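# Move masking tape between drawers, then close all drawers

## Task

Take the roll of masking tape out of the drawer that currently holds it and set it inside the wide cabinet's open drawer. After that, push every drawer completely closed. No cabinet may be shifted much from where it started, and the robot must neither topple nor finish leaning. The result only counts if it stays that way without the robot holding anything in place.

## Robot and tools

Robot: TidyBot++, a mobile base 0.54 m long, 0.50 m wide and 0.38 m tall on four driven casters. It carries a single seven-joint arm with a two-finger gripper. The shoulder sits 0.12 m ahead of the base centre and 0.68 m above the floor. There are two cameras: base_camera, fixed low on the front of the base (644x364 pinhole), and wrist_camera, a fisheye (644x476) that looks wherever the hand points. The arm begins folded with the hand aimed down; in that state the wrist sticks out up to 0.08 m past the base front and the elbow reaches up to 1.15 m.

Frames: the base frame has its origin on the floor below the base centre, x forward, y left, z up. hand_pose is reported in this frame and marks the point between the finger pads; its own z axis runs out along the fingers and its y axis is the closing direction. The odometry frame is the base frame as it was when the scene began. base_odometry comes from wheel turns only, so slip looks like travel, and it drifts a few centimetres and degrees over many moves. Heading grows to the left, range -3.142 to 3.142. base_tilt is in degrees, positive when leaning forward or right.

execute_actions: argument actions is a list holding one action or nothing (empty just reports state and images). An action may have base, joints, speeds. base holds exactly one relative move, measured from where the base last reported itself: translate_m (metres, forward positive, -2 to 2), strafe_m (metres, left positive, -2 to 2) or rotate_rad (radians, counter-clockwise from above positive, -6.3 to 6.3). joints is one dictionary for the single arm with absolute targets in radians: joint_1_rad (any angle; positive turns the arm clockwise seen from above, opposite to rotate_rad), joint_2_rad shoulder -2.249 to 2.249, joint_3_rad any angle, joint_4_rad elbow -2.579 to 2.579, joint_5_rad any angle, joint_6_rad wrist -2.099 to 2.099, joint_7_rad any angle (hand down: positive is counter-clockwise from above; at 1.57 fingers open toward the robot's left and right), plus gripper_pos from 0 (open, about 85 mm gap) to 1 (closed); gap is roughly 85 x (1 - gripper_pos) mm. Free-turning joints go the short way, so turn further in steps under half a turn. speeds optionally caps this action's base speed: translate_m and strafe_m 0.05 to 0.5 m/s, rotate_rad 0.1 to 1.57 rad/s (defaults are the maxima). A base move needing over 8.667 s, or any action over 15 s, is refused. cameras picks images: list of base_camera, wrist_camera or all; omitted or null means all, [] means none. Bad keys or values reject the whole call with no motion. Joints or base left out of an action may still be driving toward earlier targets.

Other tools: wait(seconds 0 to 10) lets time pass and returns state and images. zoom_image(camera, region [x0, y0, x1, y1] in pixels from the top-left, max 504 by 504) enlarges part of that camera's latest image. read_manual(section "licences") only gives licence text. finished_scene(scene) closes the current scene, giving its number; the task must already hold and stay held.

Arm geometry: segments 0.42 m (upper arm), 0.31 m (forearm), 0.31 m (hand to hand point). With joint_1_rad = 0, joint_3_rad = 3.14, joint_5_rad = 0 the arm stays in the vertical plane of base x. Tilt from vertical, forward positive: upper arm joint_2_rad, forearm joint_2_rad - joint_4_rad, hand that minus joint_6_rad. Forward reach from the shoulder is the sum of length x sin(angle); height above it is the sum of length x cos(angle). A downward hand reaches at most about 0.94 m above the floor, and only near the base. Closed fingertips project about 20 mm past the hand point. Joint speed up to 1.39 rad/s (1.22 for joints 5 to 7). Done tolerances: ±0.039 for joints 1 to 4, ±0.056 for 5 to 7, ±0.03 for the gripper.

Results: base_status and joint_status tell how each motion ended. done (base: wheels turned the full amount, slip or not); off_target (stopped short, may keep pushing); contact_stop or time_out (target dropped, holds there); not_followed with "joint command not followed" and "cause:" means a self-collision check blocked the arm targets (the gripper still moves; no check protects the base from the arm). on_its_own lists uncommanded changes. motor_effort gives percent of max per motor, bracketed value is the peak. For the gripper at 1, done means empty hand, off_target means something is held. ARM HIT flags a hard impact with base or itself. MOTOR HOT appears from 60 °C; at 75 °C an OVER-TEMPERATURE FAULT lets the arm sag and keys show limit_stop_at_motor_heat; resend targets. If one call reports a stop, later moving calls in the same reply are skipped.

Corrections: friction leaves joints slightly off; resend each joint its previous command plus (desired minus read). Loads make the arm sag; while holding, never command a joint to its read angle. Trust images over hand_pose, which can be a centimetre or two wrong.

Avoid: driving while the arm is snagged on something roughly 0.8 m or higher (tip risk); sideways pulls on a raised hand, which lift wheels; driving the arm into objects, which can cause a torque fault (limits 104.5 N m joints 1 to 4, 51.3 N m joints 5 to 7; warnings at 56.7 and 29.4) freezing the arm and gripper for 10 s. A blocked base keeps shoving until timeout and may still report done. Do not drop, slam, or forcefully shove objects or cabinets; a loose item may also get nudged now and then.

Each tool is called after "Emit:" as name(argument=value, ...) on one line, values as JSON.

## Session

Emit:
execute_actions(actions=[])

Scene clock: 0.00 s.
base_odometry: x=+0.000 y=+0.000 heading=+0.000 (m, m, rad; odometry frame)
base_tilt: forward=+1.5 right=-0.2 (deg)
base_status: not commanded
joint_positions: joint_1_rad=-0.052 joint_2_rad=-0.379 joint_3_rad=+3.129 joint_4_rad=-2.553 joint_5_rad=+0.027 joint_6_rad=-0.898 joint_7_rad=+1.533 gripper_pos=+0.000
joint_status: not commanded
motor_effort: joint_1_rad=+0 joint_2_rad=+0 joint_3_rad=+0 joint_4_rad=+11 joint_5_rad=+0 joint_6_rad=+0 joint_7_rad=+0 (%)
hand_pose: x=+0.2437 y=+0.0023 z=+0.5838 quat_wxyz=(+0.011, +0.999, +0.021, +0.035) (m; base frame)
pictures: base_camera, wrist_camera
Images, in order (width x height): base_camera 644x364, wrist_camera 644x476.

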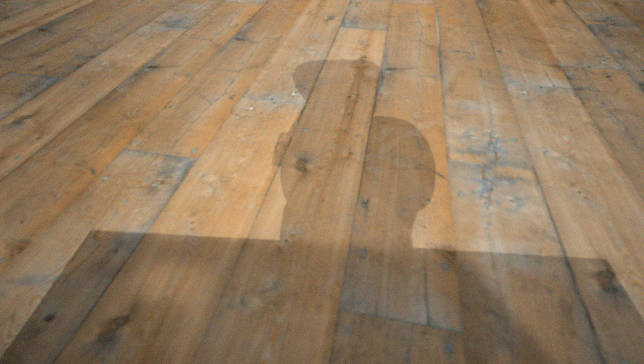

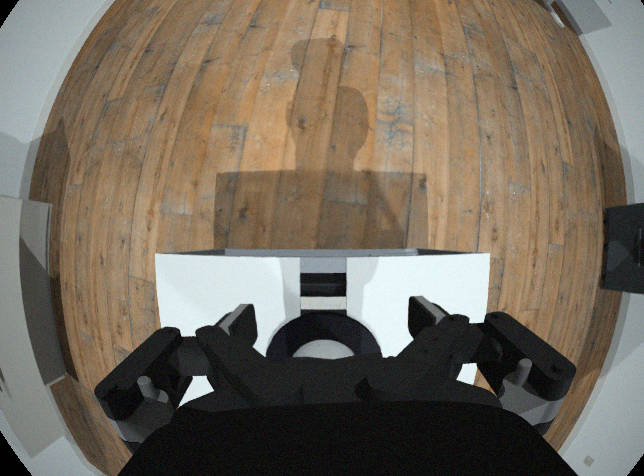

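Emit:
execute_actions(actions=[{"joints":{"joint_6_rad":0.2,"joint_1_rad":-1.4}}], cameras=["wrist_camera"])

Emit:
execute_actions(actions=[{"joints":{"joint_1_rad":1.2}}], cameras=["wrist_camera"])

Emit:
execute_actions(actions=[{"joints":{"joint_1_rad":3.1}}], cameras=["wrist_camera"])

Scene clock: 5.07 s.
base_odometry: x=+0.000 y=+0.000 heading=+0.000 (m, m, rad; odometry frame)
base_tilt: forward=+1.5 right=-0.2 (deg)
base_status: not commanded
joint_positions: joint_1_rad=-1.389 joint_2_rad=-0.379 joint_3_rad=+3.129 joint_4_rad=-2.553 joint_5_rad=+0.027 joint_6_rad=+0.176 joint_7_rad=+1.533 gripper_pos=+0.000
joint_status: all done
motor_effort: joint_1_rad=+0(1) joint_2_rad=-6(5) joint_3_rad=+1(1) joint_4_rad=+17(17) joint_5_rad=-1(0) joint_6_rad=+8(9) joint_7_rad=+1(1) (%)
hand_pose: x=+0.1809 y=+0.3812 z=+0.7651 quat_wxyz=(-0.351, +0.644, +0.541, +0.412) (m; base frame)
pictures: wrist_camera
Images, in order (width x height): wrist_camera 644x476.

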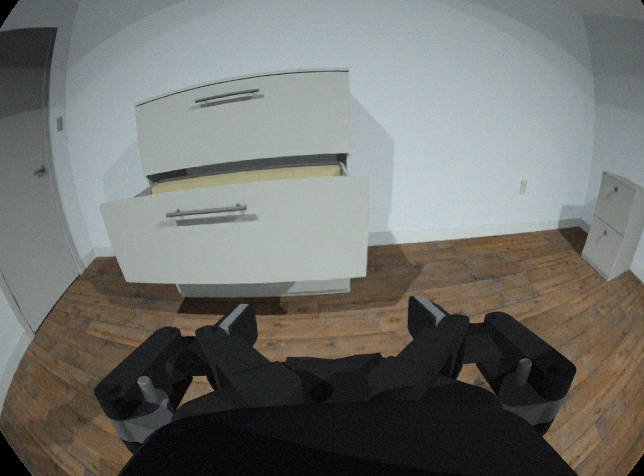

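Scene clock: 8.60 s.
base_odometry: x=+0.000 y=+0.000 heading=+0.000 (m, m, rad; odometry frame)
base_tilt: forward=+1.5 right=-0.2 (deg)
base_status: not commanded
joint_positions: joint_1_rad=+1.189 joint_2_rad=-0.379 joint_3_rad=+3.129 joint_4_rad=-2.553 joint_5_rad=+0.027 joint_6_rad=+0.176 joint_7_rad=+1.533 gripper_pos=+0.000
joint_status: all done
motor_effort: joint_1_rad=-1(0) joint_2_rad=-4(5) joint_3_rad=+0(1) joint_4_rad=+17(17) joint_5_rad=-1(1) joint_6_rad=+8(8) joint_7_rad=+0(1) (%)
hand_pose: x=+0.2700 y=-0.3554 z=+0.7651 quat_wxyz=(+0.298, +0.698, -0.469, +0.451) (m; base frame)
pictures: wrist_camera
Images, in order (width x height): wrist_camera 644x476.

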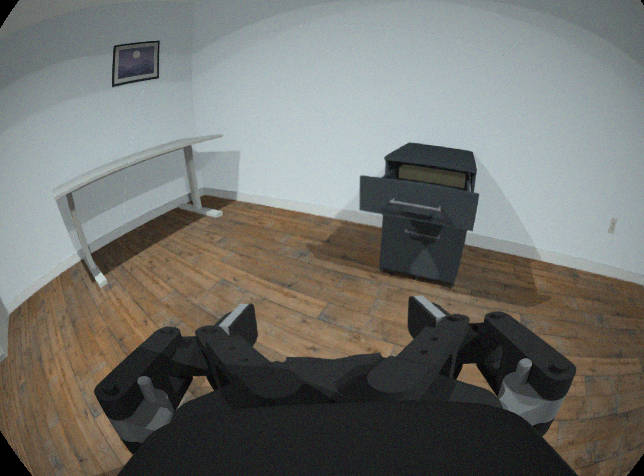

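Scene clock: 11.63 s.
base_odometry: x=+0.000 y=+0.000 heading=+0.000 (m, m, rad; odometry frame)
base_tilt: forward=+1.5 right=-0.2 (deg)
base_status: not commanded
joint_positions: joint_1_rad=+3.089 joint_2_rad=-0.379 joint_3_rad=+3.129 joint_4_rad=-2.553 joint_5_rad=+0.027 joint_6_rad=+0.176 joint_7_rad=+1.533 gripper_pos=+0.000
joint_status: all done
motor_effort: joint_1_rad=+0(1) joint_2_rad=-5(6) joint_3_rad=+0(1) joint_4_rad=+17(17) joint_5_rad=-1(1) joint_6_rad=+8(8) joint_7_rad=+1(0) (%)
hand_pose: x=-0.2661 y=-0.0280 z=+0.7651 quat_wxyz=(+0.541, +0.025, -0.841, +0.020) (m; base frame)
pictures: wrist_camera
Images, in order (width x height): wrist_camera 644x476.

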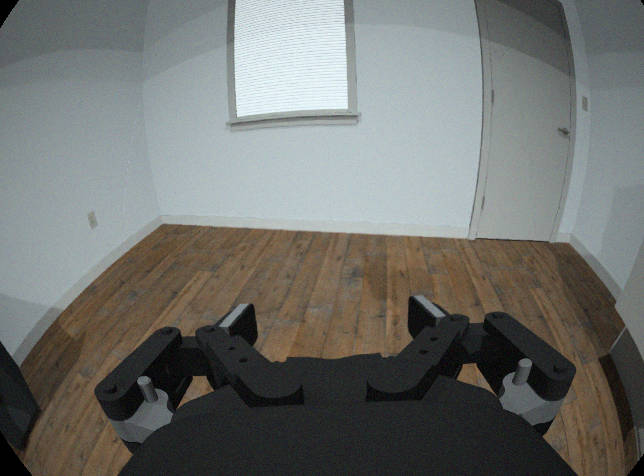

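Emit:
execute_actions(actions=[{"base":{"rotate_rad":-1.57},"joints":{"joint_1_rad":0.05,"joint_2_rad":0.0,"joint_4_rad":-1.9,"joint_6_rad":-0.5}}])

Scene clock: 17.50 s.
base_odometry: x=+0.000 y=+0.000 heading=-1.570 (m, m, rad; odometry frame)
base_tilt: forward=+1.5 right=-0.2 (deg)
base_status: done
joint_positions: joint_1_rad=+0.059 joint_2_rad=-0.025 joint_3_rad=+3.129 joint_4_rad=-1.913 joint_5_rad=+0.027 joint_6_rad=-0.473 joint_7_rad=+1.533 gripper_pos=+0.000
joint_status: all done
motor_effort: joint_1_rad=+0(1) joint_2_rad=-18(20) joint_3_rad=+0(1) joint_4_rad=+18(18) joint_5_rad=+0(0) joint_6_rad=+7(8) joint_7_rad=+1(0) (%)
hand_pose: x=+0.6255 y=-0.0255 z=+0.7835 quat_wxyz=(+0.012, +0.924, -0.030, +0.381) (m; base frame)
pictures: base_camera, wrist_camera
Images, in order (width x height): base_camera 644x364, wrist_camera 644x476.

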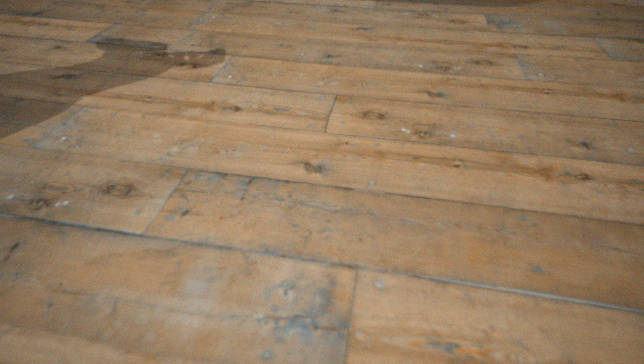

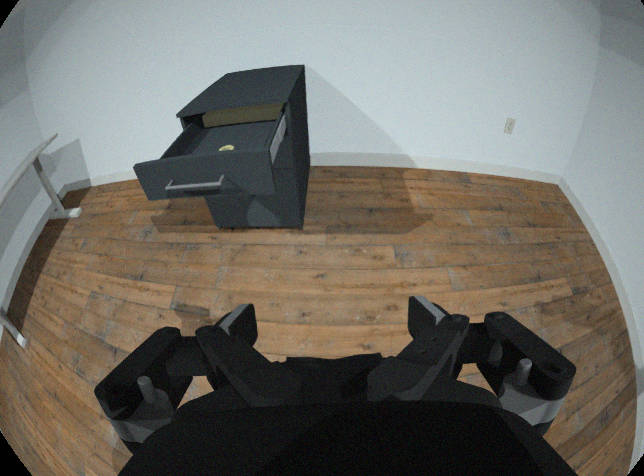

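Emit:
execute_actions(actions=[{"base":{"rotate_rad":-0.15},"joints":{"joint_1_rad":0.0}}], cameras=[])

Emit:
execute_actions(actions=[{"base":{"strafe_m":0.5},"joints":{"joint_4_rad":-1.7,"joint_6_rad":-1.1}}])

Scene clock: 21.10 s.
base_odometry: x=+0.000 y=+0.000 heading=-1.719 (m, m, rad; odometry frame)
base_tilt: forward=+1.5 right=-0.2 (deg)
base_status: done
joint_positions: joint_1_rad=+0.006 joint_2_rad=-0.025 joint_3_rad=+3.132 joint_4_rad=-1.913 joint_5_rad=+0.027 joint_6_rad=-0.473 joint_7_rad=+1.533 gripper_pos=+0.000
joint_status: all done
motor_effort: joint_1_rad=+0(3) joint_2_rad=-18(18) joint_3_rad=+0(2) joint_4_rad=+18(18) joint_5_rad=+0(0) joint_6_rad=+6(7) joint_7_rad=+0(1) (%)
hand_pose: x=+0.6261 y=-0.0005 z=+0.7835 quat_wxyz=(+0.002, +0.925, -0.007, +0.381) (m; base frame)
pictures: none
No camera images: the call's "cameras" was empty. Leave "cameras" out to get every camera's image.

Scene clock: 23.47 s.
base_odometry: x=+0.494 y=-0.075 heading=-1.720 (m, m, rad; odometry frame)
base_tilt: forward=+1.5 right=-0.2 (deg)
base_status: done
joint_positions: joint_1_rad=+0.001 joint_2_rad=-0.023 joint_3_rad=+3.128 joint_4_rad=-1.711 joint_5_rad=+0.027 joint_6_rad=-1.083 joint_7_rad=+1.533 gripper_pos=+0.000
joint_status: all done
motor_effort: joint_1_rad=+0(2) joint_2_rad=-18(20) joint_3_rad=+0(2) joint_4_rad=+17(18) joint_5_rad=+0(1) joint_6_rad=+4(7) joint_7_rad=+1(1) (%)
hand_pose: x=+0.5343 y=-0.0010 z=+0.7757 quat_wxyz=(+0.008, +0.983, -0.008, +0.185) (m; base frame)
pictures: base_camera, wrist_camera
Images, in order (width x height): base_camera 644x364, wrist_camera 644x476.

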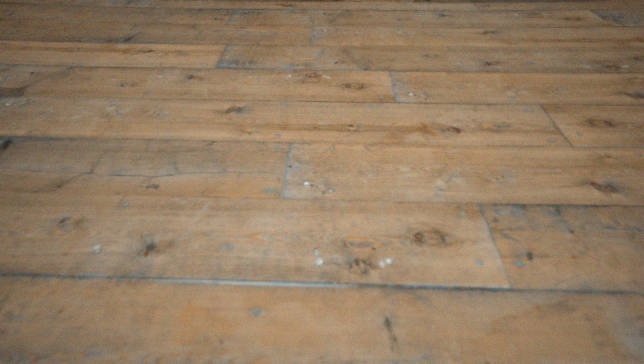

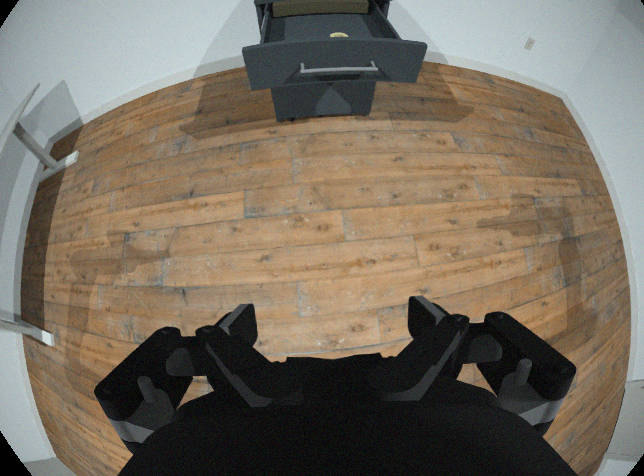

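Emit:
execute_actions(actions=[{"base":{"rotate_rad":-0.03},"joints":{"joint_2_rad":0.2,"joint_4_rad":-1.3,"joint_6_rad":-1.64,"joint_7_rad":1.57}}], cameras=[])

Emit:
execute_actions(actions=[{"base":{"translate_m":0.45}}])

Scene clock: 27.40 s.
base_odometry: x=+0.495 y=-0.075 heading=-1.750 (m, m, rad; odometry frame)
base_tilt: forward=+1.5 right=-0.2 (deg)
base_status: done
joint_positions: joint_1_rad=+0.002 joint_2_rad=+0.178 joint_3_rad=+3.130 joint_4_rad=-1.311 joint_5_rad=+0.027 joint_6_rad=-1.616 joint_7_rad=+1.545 gripper_pos=+0.000
joint_status: all done
motor_effort: joint_1_rad=+0(3) joint_2_rad=-23(22) joint_3_rad=+0(3) joint_4_rad=+15(18) joint_5_rad=+0(0) joint_6_rad=+1(3) joint_7_rad=+1(0) (%)
hand_pose: x=+0.5182 y=-0.0034 z=+0.8108 quat_wxyz=(+0.012, +1.000, -0.009, +0.019) (m; base frame)
pictures: none
No camera images: the call's "cameras" was empty. Leave "cameras" out to get every camera's image.

Scene clock: 29.67 s.
base_odometry: x=+0.415 y=-0.518 heading=-1.749 (m, m, rad; odometry frame)
base_tilt: forward=+1.5 right=-0.2 (deg)
base_status: done
joint_positions: joint_1_rad=+0.002 joint_2_rad=+0.191 joint_3_rad=+3.130 joint_4_rad=-1.308 joint_5_rad=+0.027 joint_6_rad=-1.618 joint_7_rad=+1.545 gripper_pos=+0.000
joint_status: not commanded
motor_effort: joint_1_rad=+0(1) joint_2_rad=-23(25) joint_3_rad=+0(0) joint_4_rad=+15(16) joint_5_rad=+0(0) joint_6_rad=+1(1) joint_7_rad=+0(1) (%)
hand_pose: x=+0.5200 y=-0.0034 z=+0.8063 quat_wxyz=(+0.012, +1.000, -0.009, +0.012) (m; base frame)
pictures: base_camera, wrist_camera
Images, in order (width x height): base_camera 644x364, wrist_camera 644x476.

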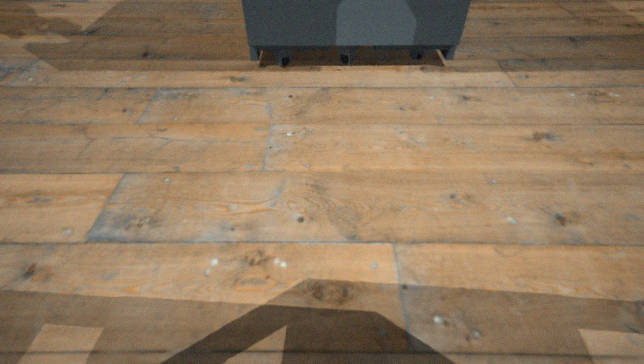

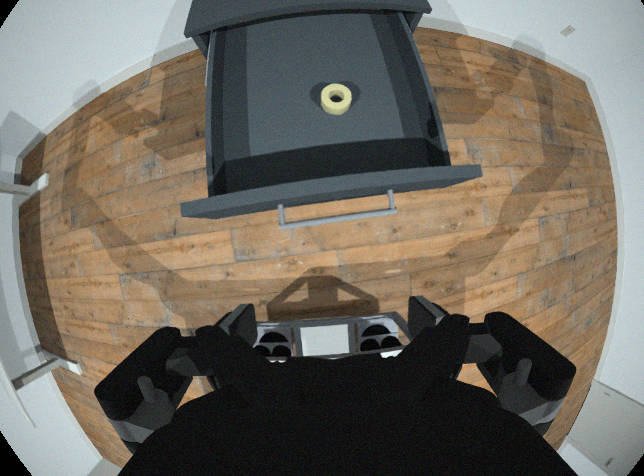

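Emit:
execute_actions(actions=[{"base":{"translate_m":0.25}}])

Scene clock: 33.47 s.
base_odometry: x=+0.371 y=-0.764 heading=-1.749 (m, m, rad; odometry frame)
base_tilt: forward=+1.5 right=-0.2 (deg)
base_status: done
joint_positions: joint_1_rad=+0.002 joint_2_rad=+0.197 joint_3_rad=+3.130 joint_4_rad=-1.307 joint_5_rad=+0.027 joint_6_rad=-1.619 joint_7_rad=+1.545 gripper_pos=+0.000
joint_status: not commanded
motor_effort: joint_1_rad=+0(1) joint_2_rad=-23(25) joint_3_rad=+0(1) joint_4_rad=+15(16) joint_5_rad=+0(0) joint_6_rad=+0(1) joint_7_rad=+1(0) (%)
hand_pose: x=+0.5206 y=-0.0034 z=+0.8042 quat_wxyz=(+0.012, +1.000, -0.009, +0.009) (m; base frame)
pictures: base_camera, wrist_camera
Images, in order (width x height): base_camera 644x364, wrist_camera 644x476.

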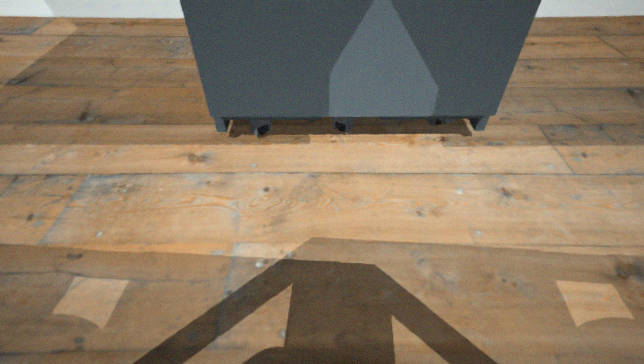

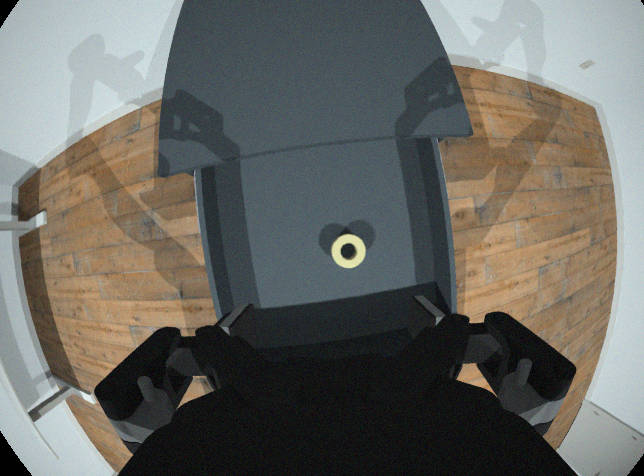

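Emit:
execute_actions(actions=[{"base":{"strafe_m":-0.02},"joints":{"joint_2_rad":0.334,"joint_4_rad":-1.62,"joint_6_rad":-1.19}}], cameras=["wrist_camera"])

Scene clock: 40.97 s.
base_odometry: x=+0.351 y=-0.760 heading=-1.748 (m, m, rad; odometry frame)
base_tilt: forward=+1.5 right=-0.2 (deg)
base_status: done
joint_positions: joint_1_rad=+0.004 joint_2_rad=+0.324 joint_3_rad=+3.130 joint_4_rad=-1.614 joint_5_rad=+0.027 joint_6_rad=-1.214 joint_7_rad=+1.545 gripper_pos=+0.000
joint_status: all done
motor_effort: joint_1_rad=+0(2) joint_2_rad=-27(27) joint_3_rad=+0(2) joint_4_rad=+14(16) joint_5_rad=+0(1) joint_6_rad=+0(1) joint_7_rad=+1(0) (%)
hand_pose: x=+0.5430 y=-0.0033 z=+0.6568 quat_wxyz=(+0.011, +1.000, -0.005, -0.005) (m; base frame)
pictures: wrist_camera
Images, in order (width x height): wrist_camera 644x476.

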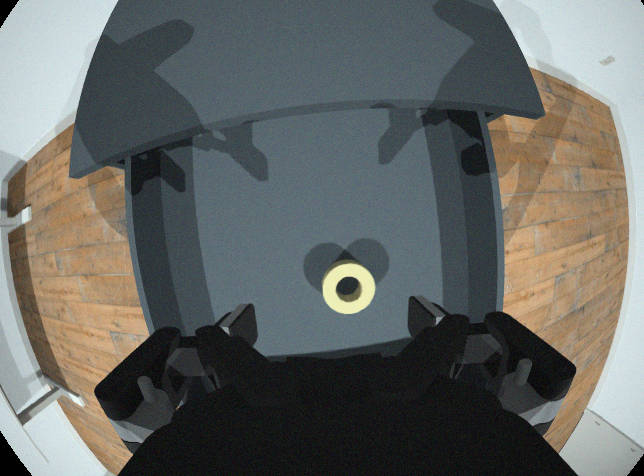

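Emit:
execute_actions(actions=[{"base":{"strafe_m":-0.015},"joints":{"joint_2_rad":0.421,"joint_4_rad":-1.763,"joint_6_rad":-0.95}}], cameras=["wrist_camera"])

Scene clock: 43.73 s.
base_odometry: x=+0.336 y=-0.758 heading=-1.748 (m, m, rad; odometry frame)
base_tilt: forward=+1.5 right=-0.2 (deg)
base_status: done
joint_positions: joint_1_rad=+0.004 joint_2_rad=+0.411 joint_3_rad=+3.131 joint_4_rad=-1.759 joint_5_rad=+0.027 joint_6_rad=-0.973 joint_7_rad=+1.545 gripper_pos=+0.000
joint_status: all done
motor_effort: joint_1_rad=+0(3) joint_2_rad=-28(30) joint_3_rad=+0(2) joint_4_rad=+12(14) joint_5_rad=+0(0) joint_6_rad=+0(1) joint_7_rad=+0(0) (%)
hand_pose: x=+0.5462 y=-0.0025 z=+0.5789 quat_wxyz=(+0.009, +1.000, -0.002, -0.001) (m; base frame)
pictures: wrist_camera
Images, in order (width x height): wrist_camera 644x476.

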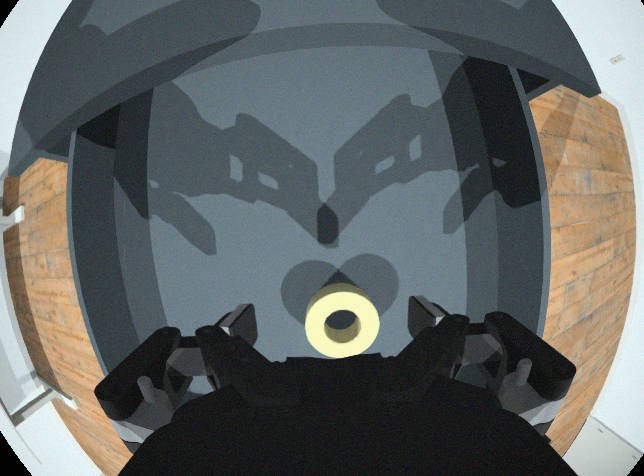

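Emit:
execute_actions(actions=[{"joints":{"joint_2_rad":0.475,"joint_4_rad":-1.84,"joint_6_rad":-0.81}}], cameras=["wrist_camera"])

Emit:
execute_actions(actions=[{"joints":{"gripper_pos":1}}], cameras=["wrist_camera"])

Emit:
execute_actions(actions=[{"joints":{"joint_2_rad":0.3,"joint_4_rad":-1.45,"joint_6_rad":-1.39}}], cameras=["wrist_camera"])

Scene clock: 46.70 s.
base_odometry: x=+0.336 y=-0.758 heading=-1.748 (m, m, rad; odometry frame)
base_tilt: forward=+1.5 right=-0.2 (deg)
base_status: not commanded
joint_positions: joint_1_rad=+0.004 joint_2_rad=+0.461 joint_3_rad=+3.131 joint_4_rad=-1.834 joint_5_rad=+0.027 joint_6_rad=-0.833 joint_7_rad=+1.545 gripper_pos=+0.000
joint_status: all done
motor_effort: joint_1_rad=+0(0) joint_2_rad=-28(31) joint_3_rad=+0(1) joint_4_rad=+11(12) joint_5_rad=-1(0) joint_6_rad=+1(1) joint_7_rad=+1(2) (%)
hand_pose: x=+0.5456 y=-0.0016 z=+0.5390 quat_wxyz=(+0.007, +1.000, -0.001, +0.007) (m; base frame)
pictures: wrist_camera
Images, in order (width x height): wrist_camera 644x476.

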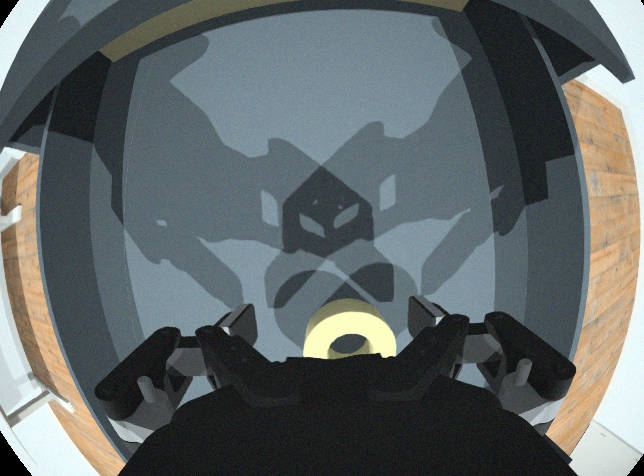

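Scene clock: 47.80 s.
base_odometry: x=+0.336 y=-0.758 heading=-1.748 (m, m, rad; odometry frame)
base_tilt: forward=+1.5 right=-0.2 (deg)
base_status: not commanded
joint_positions: joint_1_rad=+0.004 joint_2_rad=+0.459 joint_3_rad=+3.131 joint_4_rad=-1.834 joint_5_rad=+0.027 joint_6_rad=-0.832 joint_7_rad=+1.545 gripper_pos=+0.561
joint_status: gripper_pos off_target (ended at +0.561, target +1.000)
motor_effort: joint_1_rad=-1(0) joint_2_rad=-26(30) joint_3_rad=+0(1) joint_4_rad=+11(11) joint_5_rad=+0(0) joint_6_rad=+2(5) joint_7_rad=+0(0) (%)
hand_pose: x=+0.5465 y=-0.0016 z=+0.5401 quat_wxyz=(+0.007, +1.000, -0.001, +0.008) (m; base frame)
pictures: wrist_camera
Images, in order (width x height): wrist_camera 644x476.

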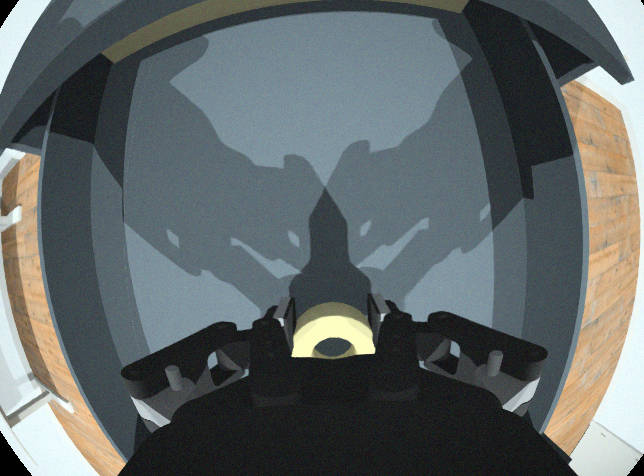

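Scene clock: 49.33 s.
base_odometry: x=+0.336 y=-0.758 heading=-1.748 (m, m, rad; odometry frame)
base_tilt: forward=+1.5 right=-0.2 (deg)
base_status: not commanded
joint_positions: joint_1_rad=+0.004 joint_2_rad=+0.313 joint_3_rad=+3.131 joint_4_rad=-1.458 joint_5_rad=+0.027 joint_6_rad=-1.367 joint_7_rad=+1.545 gripper_pos=+0.561
joint_status: all done
motor_effort: joint_1_rad=+0(0) joint_2_rad=-27(32) joint_3_rad=+0(1) joint_4_rad=+15(15) joint_5_rad=+0(0) joint_6_rad=+0(2) joint_7_rad=+0(0) (%)
hand_pose: x=+0.5576 y=-0.0041 z=+0.7082 quat_wxyz=(+0.011, +1.000, -0.007, +0.002) (m; base frame)
pictures: wrist_camera
Images, in order (width x height): wrist_camera 644x476.

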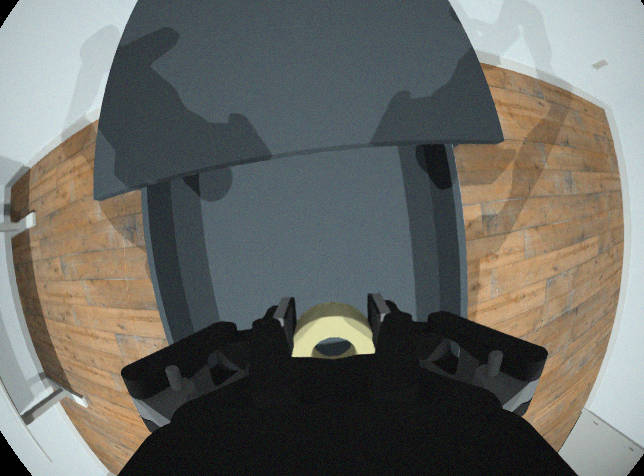

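Emit:
execute_actions(actions=[{"base":{"translate_m":-0.4},"joints":{"joint_7_rad":0}}], cameras=["wrist_camera"])

Emit:
execute_actions(actions=[{"joints":{"joint_7_rad":-1.57,"joint_2_rad":0.569,"joint_4_rad":-1.856,"joint_6_rad":-0.717}}])

Emit:
execute_actions(actions=[{"base":{"translate_m":0.3},"speeds":{"translate_m":0.1}}])

Scene clock: 56.37 s.
base_odometry: x=+0.407 y=-0.364 heading=-1.748 (m, m, rad; odometry frame)
base_tilt: forward=+1.5 right=-0.3 (deg)
base_status: done
joint_positions: joint_1_rad=+0.004 joint_2_rad=+0.308 joint_3_rad=+3.131 joint_4_rad=-1.457 joint_5_rad=+0.027 joint_6_rad=-1.370 joint_7_rad=+0.003 gripper_pos=+0.561
joint_status: all done
motor_effort: joint_1_rad=+0(1) joint_2_rad=-26(30) joint_3_rad=+0(1) joint_4_rad=+15(16) joint_5_rad=+0(0) joint_6_rad=+0(1) joint_7_rad=-1(1) (%)
hand_pose: x=+0.5571 y=-0.0041 z=+0.7109 quat_wxyz=(+0.006, +0.712, -0.702, +0.011) (m; base frame)
pictures: wrist_camera
Images, in order (width x height): wrist_camera 644x476.

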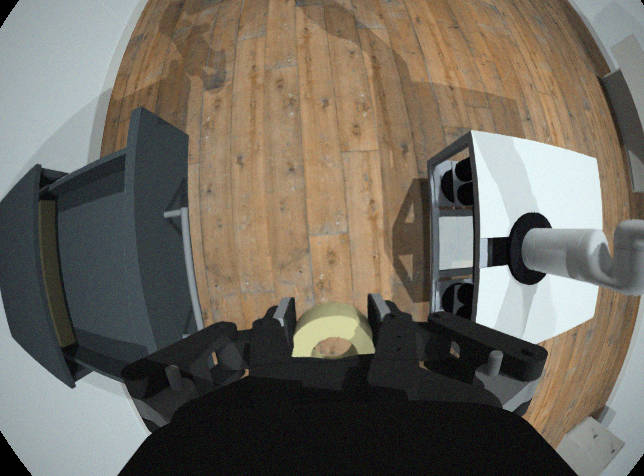

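Scene clock: 58.27 s.
base_odometry: x=+0.407 y=-0.364 heading=-1.748 (m, m, rad; odometry frame)
base_tilt: forward=+1.5 right=-0.2 (deg)
base_status: not commanded
joint_positions: joint_1_rad=+0.004 joint_2_rad=+0.556 joint_3_rad=+3.131 joint_4_rad=-1.850 joint_5_rad=+0.027 joint_6_rad=-0.741 joint_7_rad=-1.557 gripper_pos=+0.561
joint_status: all done
motor_effort: joint_1_rad=+0(0) joint_2_rad=-29(32) joint_3_rad=+0(0) joint_4_rad=+9(15) joint_5_rad=-1(0) joint_6_rad=+0(1) joint_7_rad=-1(1) (%)
hand_pose: x=+0.5499 y=-0.0009 z=+0.4948 quat_wxyz=(+0.003, +0.020, -1.000, +0.006) (m; base frame)
pictures: base_camera, wrist_camera
Images, in order (width x height): base_camera 644x364, wrist_camera 644x476.

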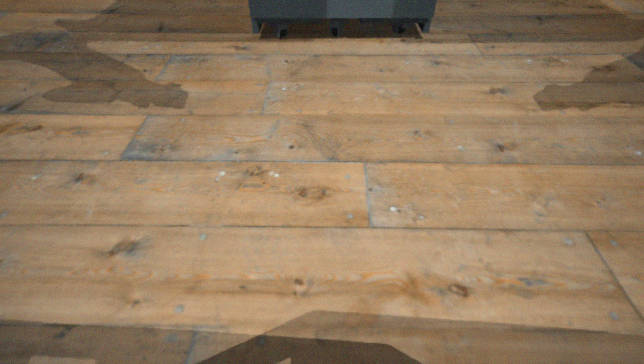

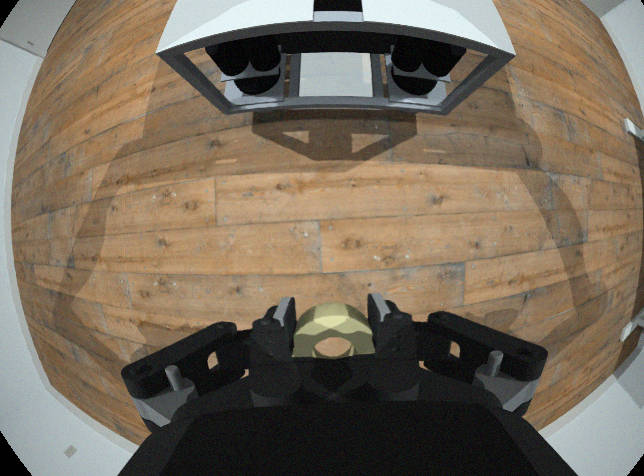

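Scene clock: 61.83 s.
base_odometry: x=+0.354 y=-0.660 heading=-1.748 (m, m, rad; odometry frame)
base_tilt: forward=+1.5 right=-0.3 (deg)
base_status: done
joint_positions: joint_1_rad=+0.004 joint_2_rad=+0.557 joint_3_rad=+3.131 joint_4_rad=-1.858 joint_5_rad=+0.027 joint_6_rad=-0.742 joint_7_rad=-1.557 gripper_pos=+0.561
joint_status: not commanded
motor_effort: joint_1_rad=+0(1) joint_2_rad=-30(31) joint_3_rad=-1(1) joint_4_rad=+9(16) joint_5_rad=-1(0) joint_6_rad=+0(6) joint_7_rad=+0(0) (%)
hand_pose: x=+0.5457 y=-0.0009 z=+0.4929 quat_wxyz=(+0.007, +0.020, -1.000, +0.006) (m; base frame)
pictures: base_camera, wrist_camera
Images, in order (width x height): base_camera 644x364, wrist_camera 644x476.

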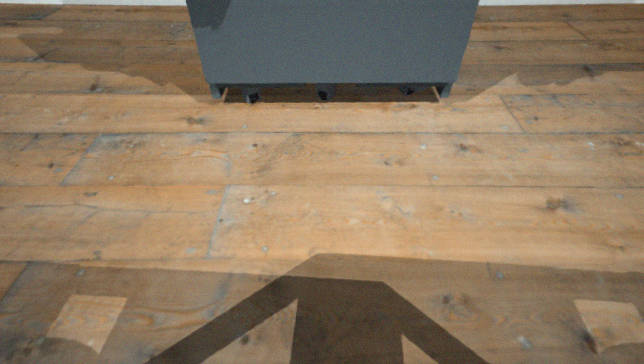

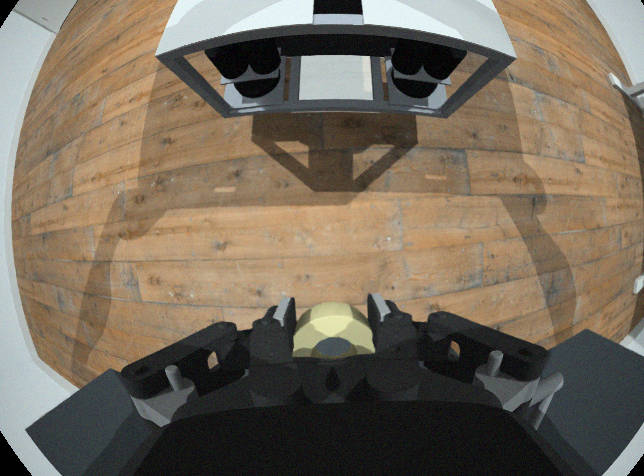

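Emit:
execute_actions(actions=[{"base":{"translate_m":0.09},"speeds":{"translate_m":0.06}}])

Emit:
execute_actions(actions=[{"base":{"translate_m":0.03},"speeds":{"translate_m":0.05}}])

Scene clock: 64.93 s.
base_odometry: x=+0.338 y=-0.748 heading=-1.749 (m, m, rad; odometry frame)
base_tilt: forward=+1.5 right=-0.2 (deg)
base_status: done
joint_positions: joint_1_rad=+0.004 joint_2_rad=+0.557 joint_3_rad=+3.131 joint_4_rad=-1.859 joint_5_rad=+0.027 joint_6_rad=-0.741 joint_7_rad=-1.557 gripper_pos=+0.561
joint_status: not commanded
motor_effort: joint_1_rad=+0(1) joint_2_rad=-29(30) joint_3_rad=-1(1) joint_4_rad=+9(13) joint_5_rad=-1(0) joint_6_rad=+0(4) joint_7_rad=+0(1) (%)
hand_pose: x=+0.5450 y=-0.0009 z=+0.4926 quat_wxyz=(+0.008, +0.020, -1.000, +0.006) (m; base frame)
pictures: base_camera, wrist_camera
Images, in order (width x height): base_camera 644x364, wrist_camera 644x476.

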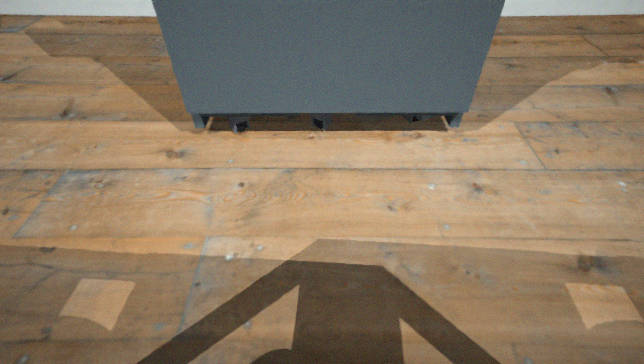

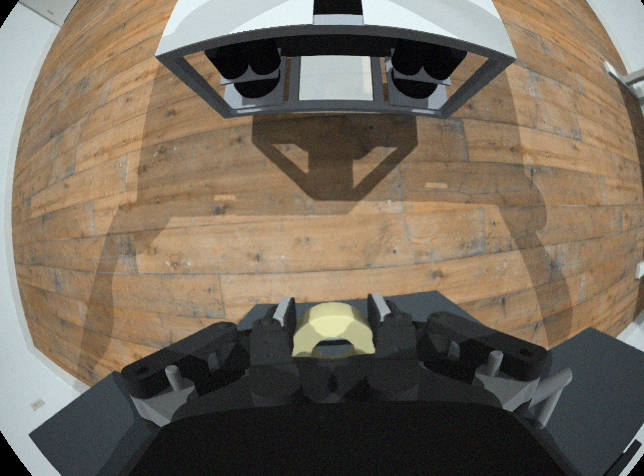

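Scene clock: 66.00 s.
base_odometry: x=+0.332 y=-0.778 heading=-1.749 (m, m, rad; odometry frame)
base_tilt: forward=+1.5 right=-0.2 (deg)
base_status: done
joint_positions: joint_1_rad=+0.004 joint_2_rad=+0.557 joint_3_rad=+3.131 joint_4_rad=-1.860 joint_5_rad=+0.027 joint_6_rad=-0.741 joint_7_rad=-1.557 gripper_pos=+0.561
joint_status: not commanded
motor_effort: joint_1_rad=-1(1) joint_2_rad=-29(31) joint_3_rad=-1(1) joint_4_rad=+9(14) joint_5_rad=+0(0) joint_6_rad=+0(4) joint_7_rad=+1(2) (%)
hand_pose: x=+0.5447 y=-0.0009 z=+0.4924 quat_wxyz=(+0.008, +0.020, -1.000, +0.006) (m; base frame)
pictures: base_camera, wrist_camera
Images, in order (width x height): base_camera 644x364, wrist_camera 644x476.

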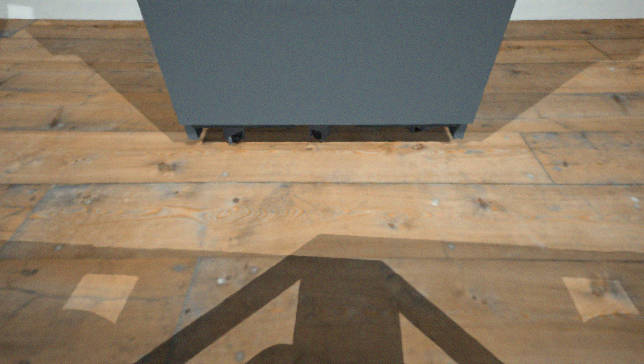

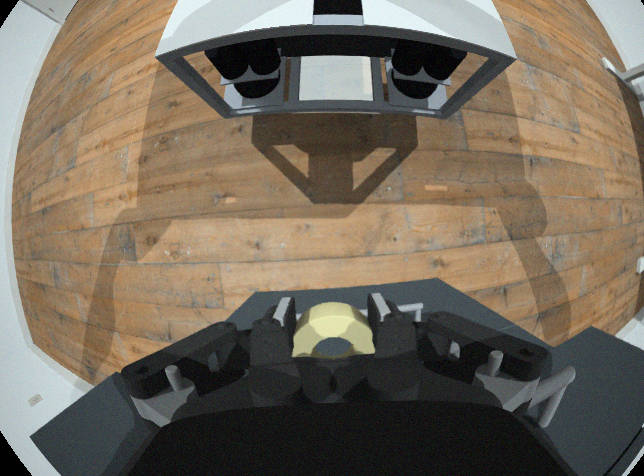

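Emit:
execute_actions(actions=[{"base":{"translate_m":0.03},"speeds":{"translate_m":0.05}}])

Scene clock: 68.47 s.
base_odometry: x=+0.327 y=-0.808 heading=-1.749 (m, m, rad; odometry frame)
base_tilt: forward=+1.5 right=-0.2 (deg)
base_status: done
joint_positions: joint_1_rad=+0.004 joint_2_rad=+0.558 joint_3_rad=+3.131 joint_4_rad=-1.859 joint_5_rad=+0.027 joint_6_rad=-0.741 joint_7_rad=-1.557 gripper_pos=+0.561
joint_status: not commanded
motor_effort: joint_1_rad=+0(1) joint_2_rad=-30(32) joint_3_rad=+0(1) joint_4_rad=+9(13) joint_5_rad=-1(0) joint_6_rad=+0(4) joint_7_rad=+0(0) (%)
hand_pose: x=+0.5452 y=-0.0009 z=+0.4923 quat_wxyz=(+0.008, +0.020, -1.000, +0.006) (m; base frame)
pictures: base_camera, wrist_camera
Images, in order (width x height): base_camera 644x364, wrist_camera 644x476.

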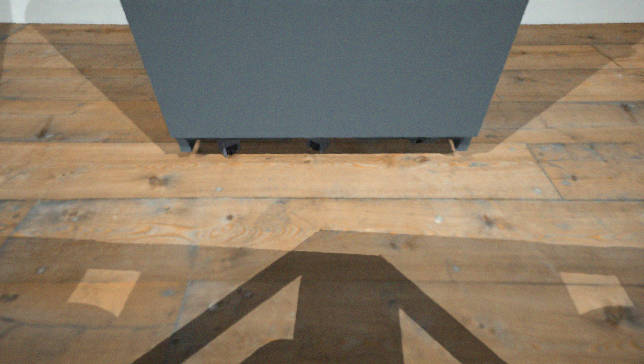

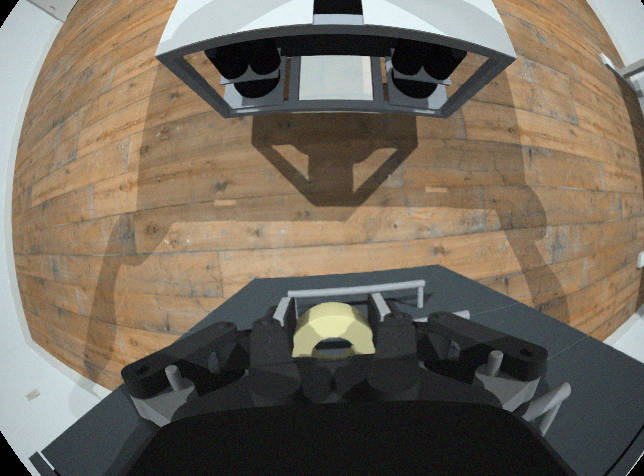

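Emit:
execute_actions(actions=[{"base":{"translate_m":0.02},"speeds":{"translate_m":0.05}}])

Scene clock: 70.17 s.
base_odometry: x=+0.323 y=-0.827 heading=-1.749 (m, m, rad; odometry frame)
base_tilt: forward=+1.5 right=-0.2 (deg)
base_status: done
joint_positions: joint_1_rad=+0.004 joint_2_rad=+0.555 joint_3_rad=+3.131 joint_4_rad=-1.876 joint_5_rad=+0.027 joint_6_rad=-0.747 joint_7_rad=-1.557 gripper_pos=+0.561
joint_status: not commanded
motor_effort: joint_1_rad=-1(1) joint_2_rad=-28(31) joint_3_rad=-1(1) joint_4_rad=+13(16) joint_5_rad=-1(1) joint_6_rad=+4(8) joint_7_rad=-1(0) (%)
hand_pose: x=+0.5343 y=-0.0010 z=+0.4900 quat_wxyz=(+0.018, +0.020, -1.000, +0.006) (m; base frame)
pictures: base_camera, wrist_camera
Images, in order (width x height): base_camera 644x364, wrist_camera 644x476.

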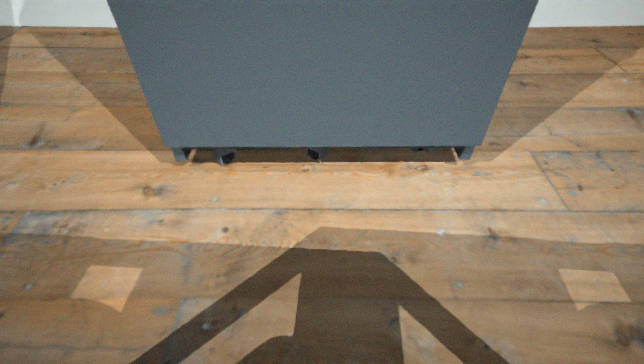

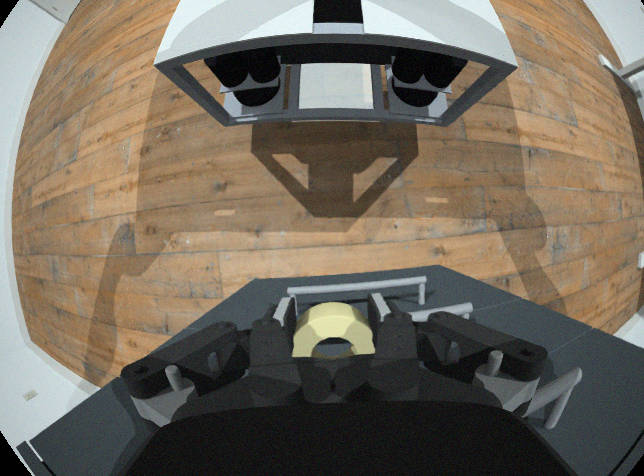

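Emit:
execute_actions(actions=[{"base":{"translate_m":-0.6},"joints":{"joint_7_rad":0}}], cameras=["wrist_camera"])

Emit:
execute_actions(actions=[{"base":{"rotate_rad":3.14},"joints":{"joint_7_rad":1.57,"joint_2_rad":0,"joint_4_rad":-1.3,"joint_6_rad":-1.3}}], cameras=[])

Emit:
execute_actions(actions=[{"base":{"strafe_m":0.72}}])

Scene clock: 75.87 s.
base_odometry: x=+0.429 y=-0.237 heading=-1.749 (m, m, rad; odometry frame)
base_tilt: forward=+1.5 right=-0.2 (deg)
base_status: done
joint_positions: joint_1_rad=+0.003 joint_2_rad=+0.558 joint_3_rad=+3.130 joint_4_rad=-1.856 joint_5_rad=+0.027 joint_6_rad=-0.738 joint_7_rad=-0.003 gripper_pos=+0.561
joint_status: all done
motor_effort: joint_1_rad=+0(3) joint_2_rad=-29(32) joint_3_rad=-1(2) joint_4_rad=+10(13) joint_5_rad=+0(0) joint_6_rad=+0(3) joint_7_rad=+0(0) (%)
hand_pose: x=+0.5476 y=-0.0005 z=+0.4927 quat_wxyz=(+0.008, +0.715, -0.699, +0.001) (m; base frame)
pictures: wrist_camera
Images, in order (width x height): wrist_camera 644x476.

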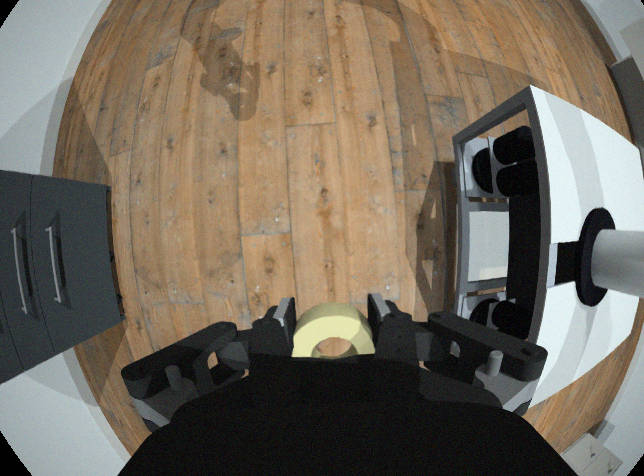

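Scene clock: 79.23 s.
base_odometry: x=+0.429 y=-0.237 heading=+1.391 (m, m, rad; odometry frame)
base_tilt: forward=+1.5 right=-0.2 (deg)
base_status: done
joint_positions: joint_1_rad=-0.001 joint_2_rad=+0.018 joint_3_rad=+3.128 joint_4_rad=-1.303 joint_5_rad=+0.027 joint_6_rad=-1.273 joint_7_rad=+1.552 gripper_pos=+0.561
joint_status: all done
motor_effort: joint_1_rad=+0(3) joint_2_rad=-19(33) joint_3_rad=+0(3) joint_4_rad=+17(18) joint_5_rad=+0(1) joint_6_rad=+5(5) joint_7_rad=-1(0) (%)
hand_pose: x=+0.5930 y=+0.0004 z=+0.9141 quat_wxyz=(+0.009, +0.963, -0.002, +0.270) (m; base frame)
pictures: none
No camera images: the call's "cameras" was empty. Leave "cameras" out to get every camera's image.

Scene clock: 82.03 s.
base_odometry: x=-0.279 y=-0.108 heading=+1.391 (m, m, rad; odometry frame)
base_tilt: forward=+1.5 right=-0.2 (deg)
base_status: done
joint_positions: joint_1_rad=-0.001 joint_2_rad=+0.018 joint_3_rad=+3.128 joint_4_rad=-1.303 joint_5_rad=+0.027 joint_6_rad=-1.274 joint_7_rad=+1.552 gripper_pos=+0.561
joint_status: not commanded
motor_effort: joint_1_rad=+0(2) joint_2_rad=-19(20) joint_3_rad=+0(3) joint_4_rad=+17(18) joint_5_rad=+0(0) joint_6_rad=+5(5) joint_7_rad=+1(1) (%)
hand_pose: x=+0.5929 y=+0.0002 z=+0.9140 quat_wxyz=(+0.009, +0.963, -0.002, +0.270) (m; base frame)
pictures: base_camera, wrist_camera
Images, in order (width x height): base_camera 644x364, wrist_camera 644x476.

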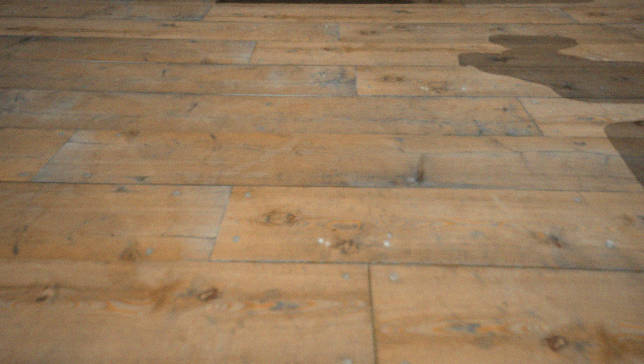

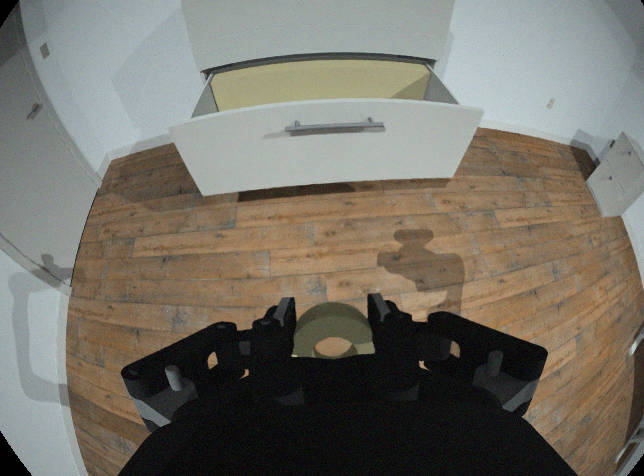

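Emit:
execute_actions(actions=[{"base":{"translate_m":0.5},"joints":{"joint_2_rad":0.4,"joint_4_rad":-0.9,"joint_6_rad":-1.84}}])

Scene clock: 86.00 s.
base_odometry: x=-0.190 y=+0.384 heading=+1.392 (m, m, rad; odometry frame)
base_tilt: forward=+1.5 right=-0.2 (deg)
base_status: done
joint_positions: joint_1_rad=-0.001 joint_2_rad=+0.406 joint_3_rad=+3.128 joint_4_rad=-0.910 joint_5_rad=+0.027 joint_6_rad=-1.813 joint_7_rad=+1.552 gripper_pos=+0.561
joint_status: all done
motor_effort: joint_1_rad=+0(0) joint_2_rad=-30(34) joint_3_rad=-1(0) joint_4_rad=+15(18) joint_5_rad=+0(0) joint_6_rad=+0(5) joint_7_rad=+0(0) (%)
hand_pose: x=+0.5931 y=-0.0012 z=+0.8365 quat_wxyz=(+0.010, +1.000, -0.006, +0.007) (m; base frame)
pictures: base_camera, wrist_camera
Images, in order (width x height): base_camera 644x364, wrist_camera 644x476.

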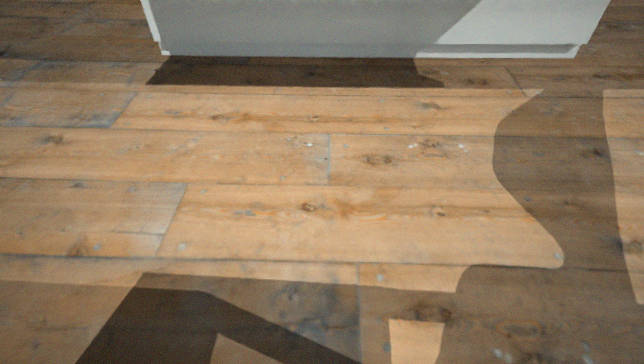

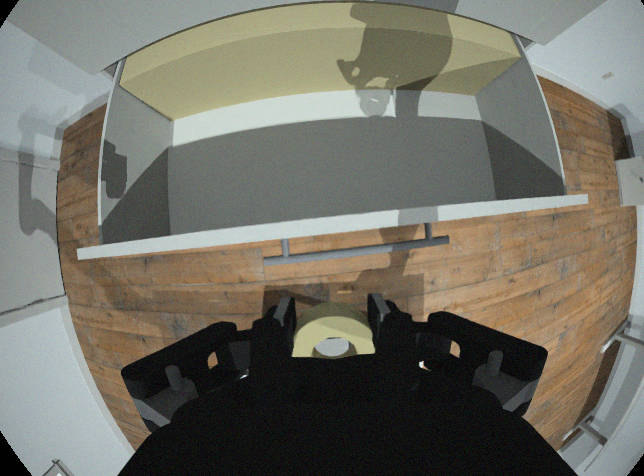

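Emit:
execute_actions(actions=[{"base":{"translate_m":0.19}}], cameras=["wrist_camera"])

Emit:
execute_actions(actions=[{"joints":{"joint_2_rad":0.482,"joint_4_rad":-1.566,"joint_6_rad":-1.09}}], cameras=["wrist_camera"])

Scene clock: 94.83 s.
base_odometry: x=-0.157 y=+0.571 heading=+1.392 (m, m, rad; odometry frame)
base_tilt: forward=+1.5 right=-0.3 (deg)
base_status: done
joint_positions: joint_1_rad=-0.001 joint_2_rad=+0.407 joint_3_rad=+3.128 joint_4_rad=-0.910 joint_5_rad=+0.027 joint_6_rad=-1.817 joint_7_rad=+1.552 gripper_pos=+0.561
joint_status: not commanded
motor_effort: joint_1_rad=-1(2) joint_2_rad=-30(35) joint_3_rad=-1(1) joint_4_rad=+15(15) joint_5_rad=-1(0) joint_6_rad=+0(1) joint_7_rad=-1(0) (%)
hand_pose: x=+0.5921 y=-0.0012 z=+0.8363 quat_wxyz=(+0.010, +1.000, -0.006, +0.004) (m; base frame)
pictures: wrist_camera
Images, in order (width x height): wrist_camera 644x476.

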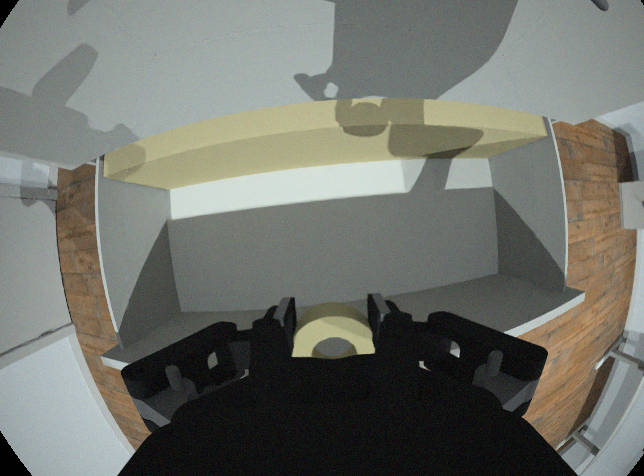

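Scene clock: 96.77 s.
base_odometry: x=-0.157 y=+0.571 heading=+1.392 (m, m, rad; odometry frame)
base_tilt: forward=+1.5 right=-0.2 (deg)
base_status: not commanded
joint_positions: joint_1_rad=-0.001 joint_2_rad=+0.464 joint_3_rad=+3.128 joint_4_rad=-1.557 joint_5_rad=+0.027 joint_6_rad=-1.115 joint_7_rad=+1.552 gripper_pos=+0.561
joint_status: all done
motor_effort: joint_1_rad=+0(0) joint_2_rad=-31(32) joint_3_rad=+0(1) joint_4_rad=+13(14) joint_5_rad=+0(0) joint_6_rad=+0(0) joint_7_rad=+1(0) (%)
hand_pose: x=+0.5919 y=+0.0005 z=+0.6102 quat_wxyz=(+0.009, +1.000, +0.003, +0.003) (m; base frame)
pictures: wrist_camera
Images, in order (width x height): wrist_camera 644x476.

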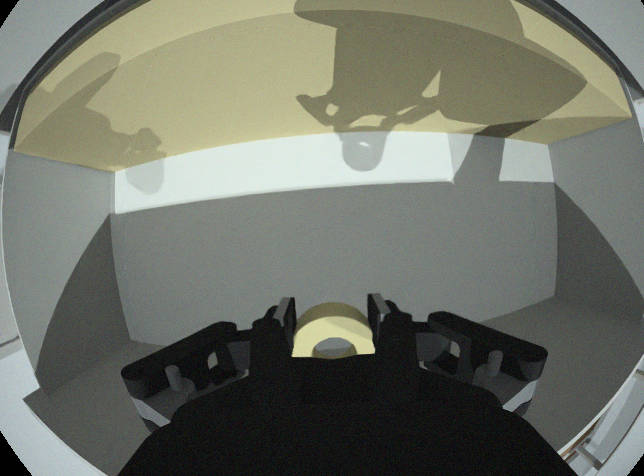

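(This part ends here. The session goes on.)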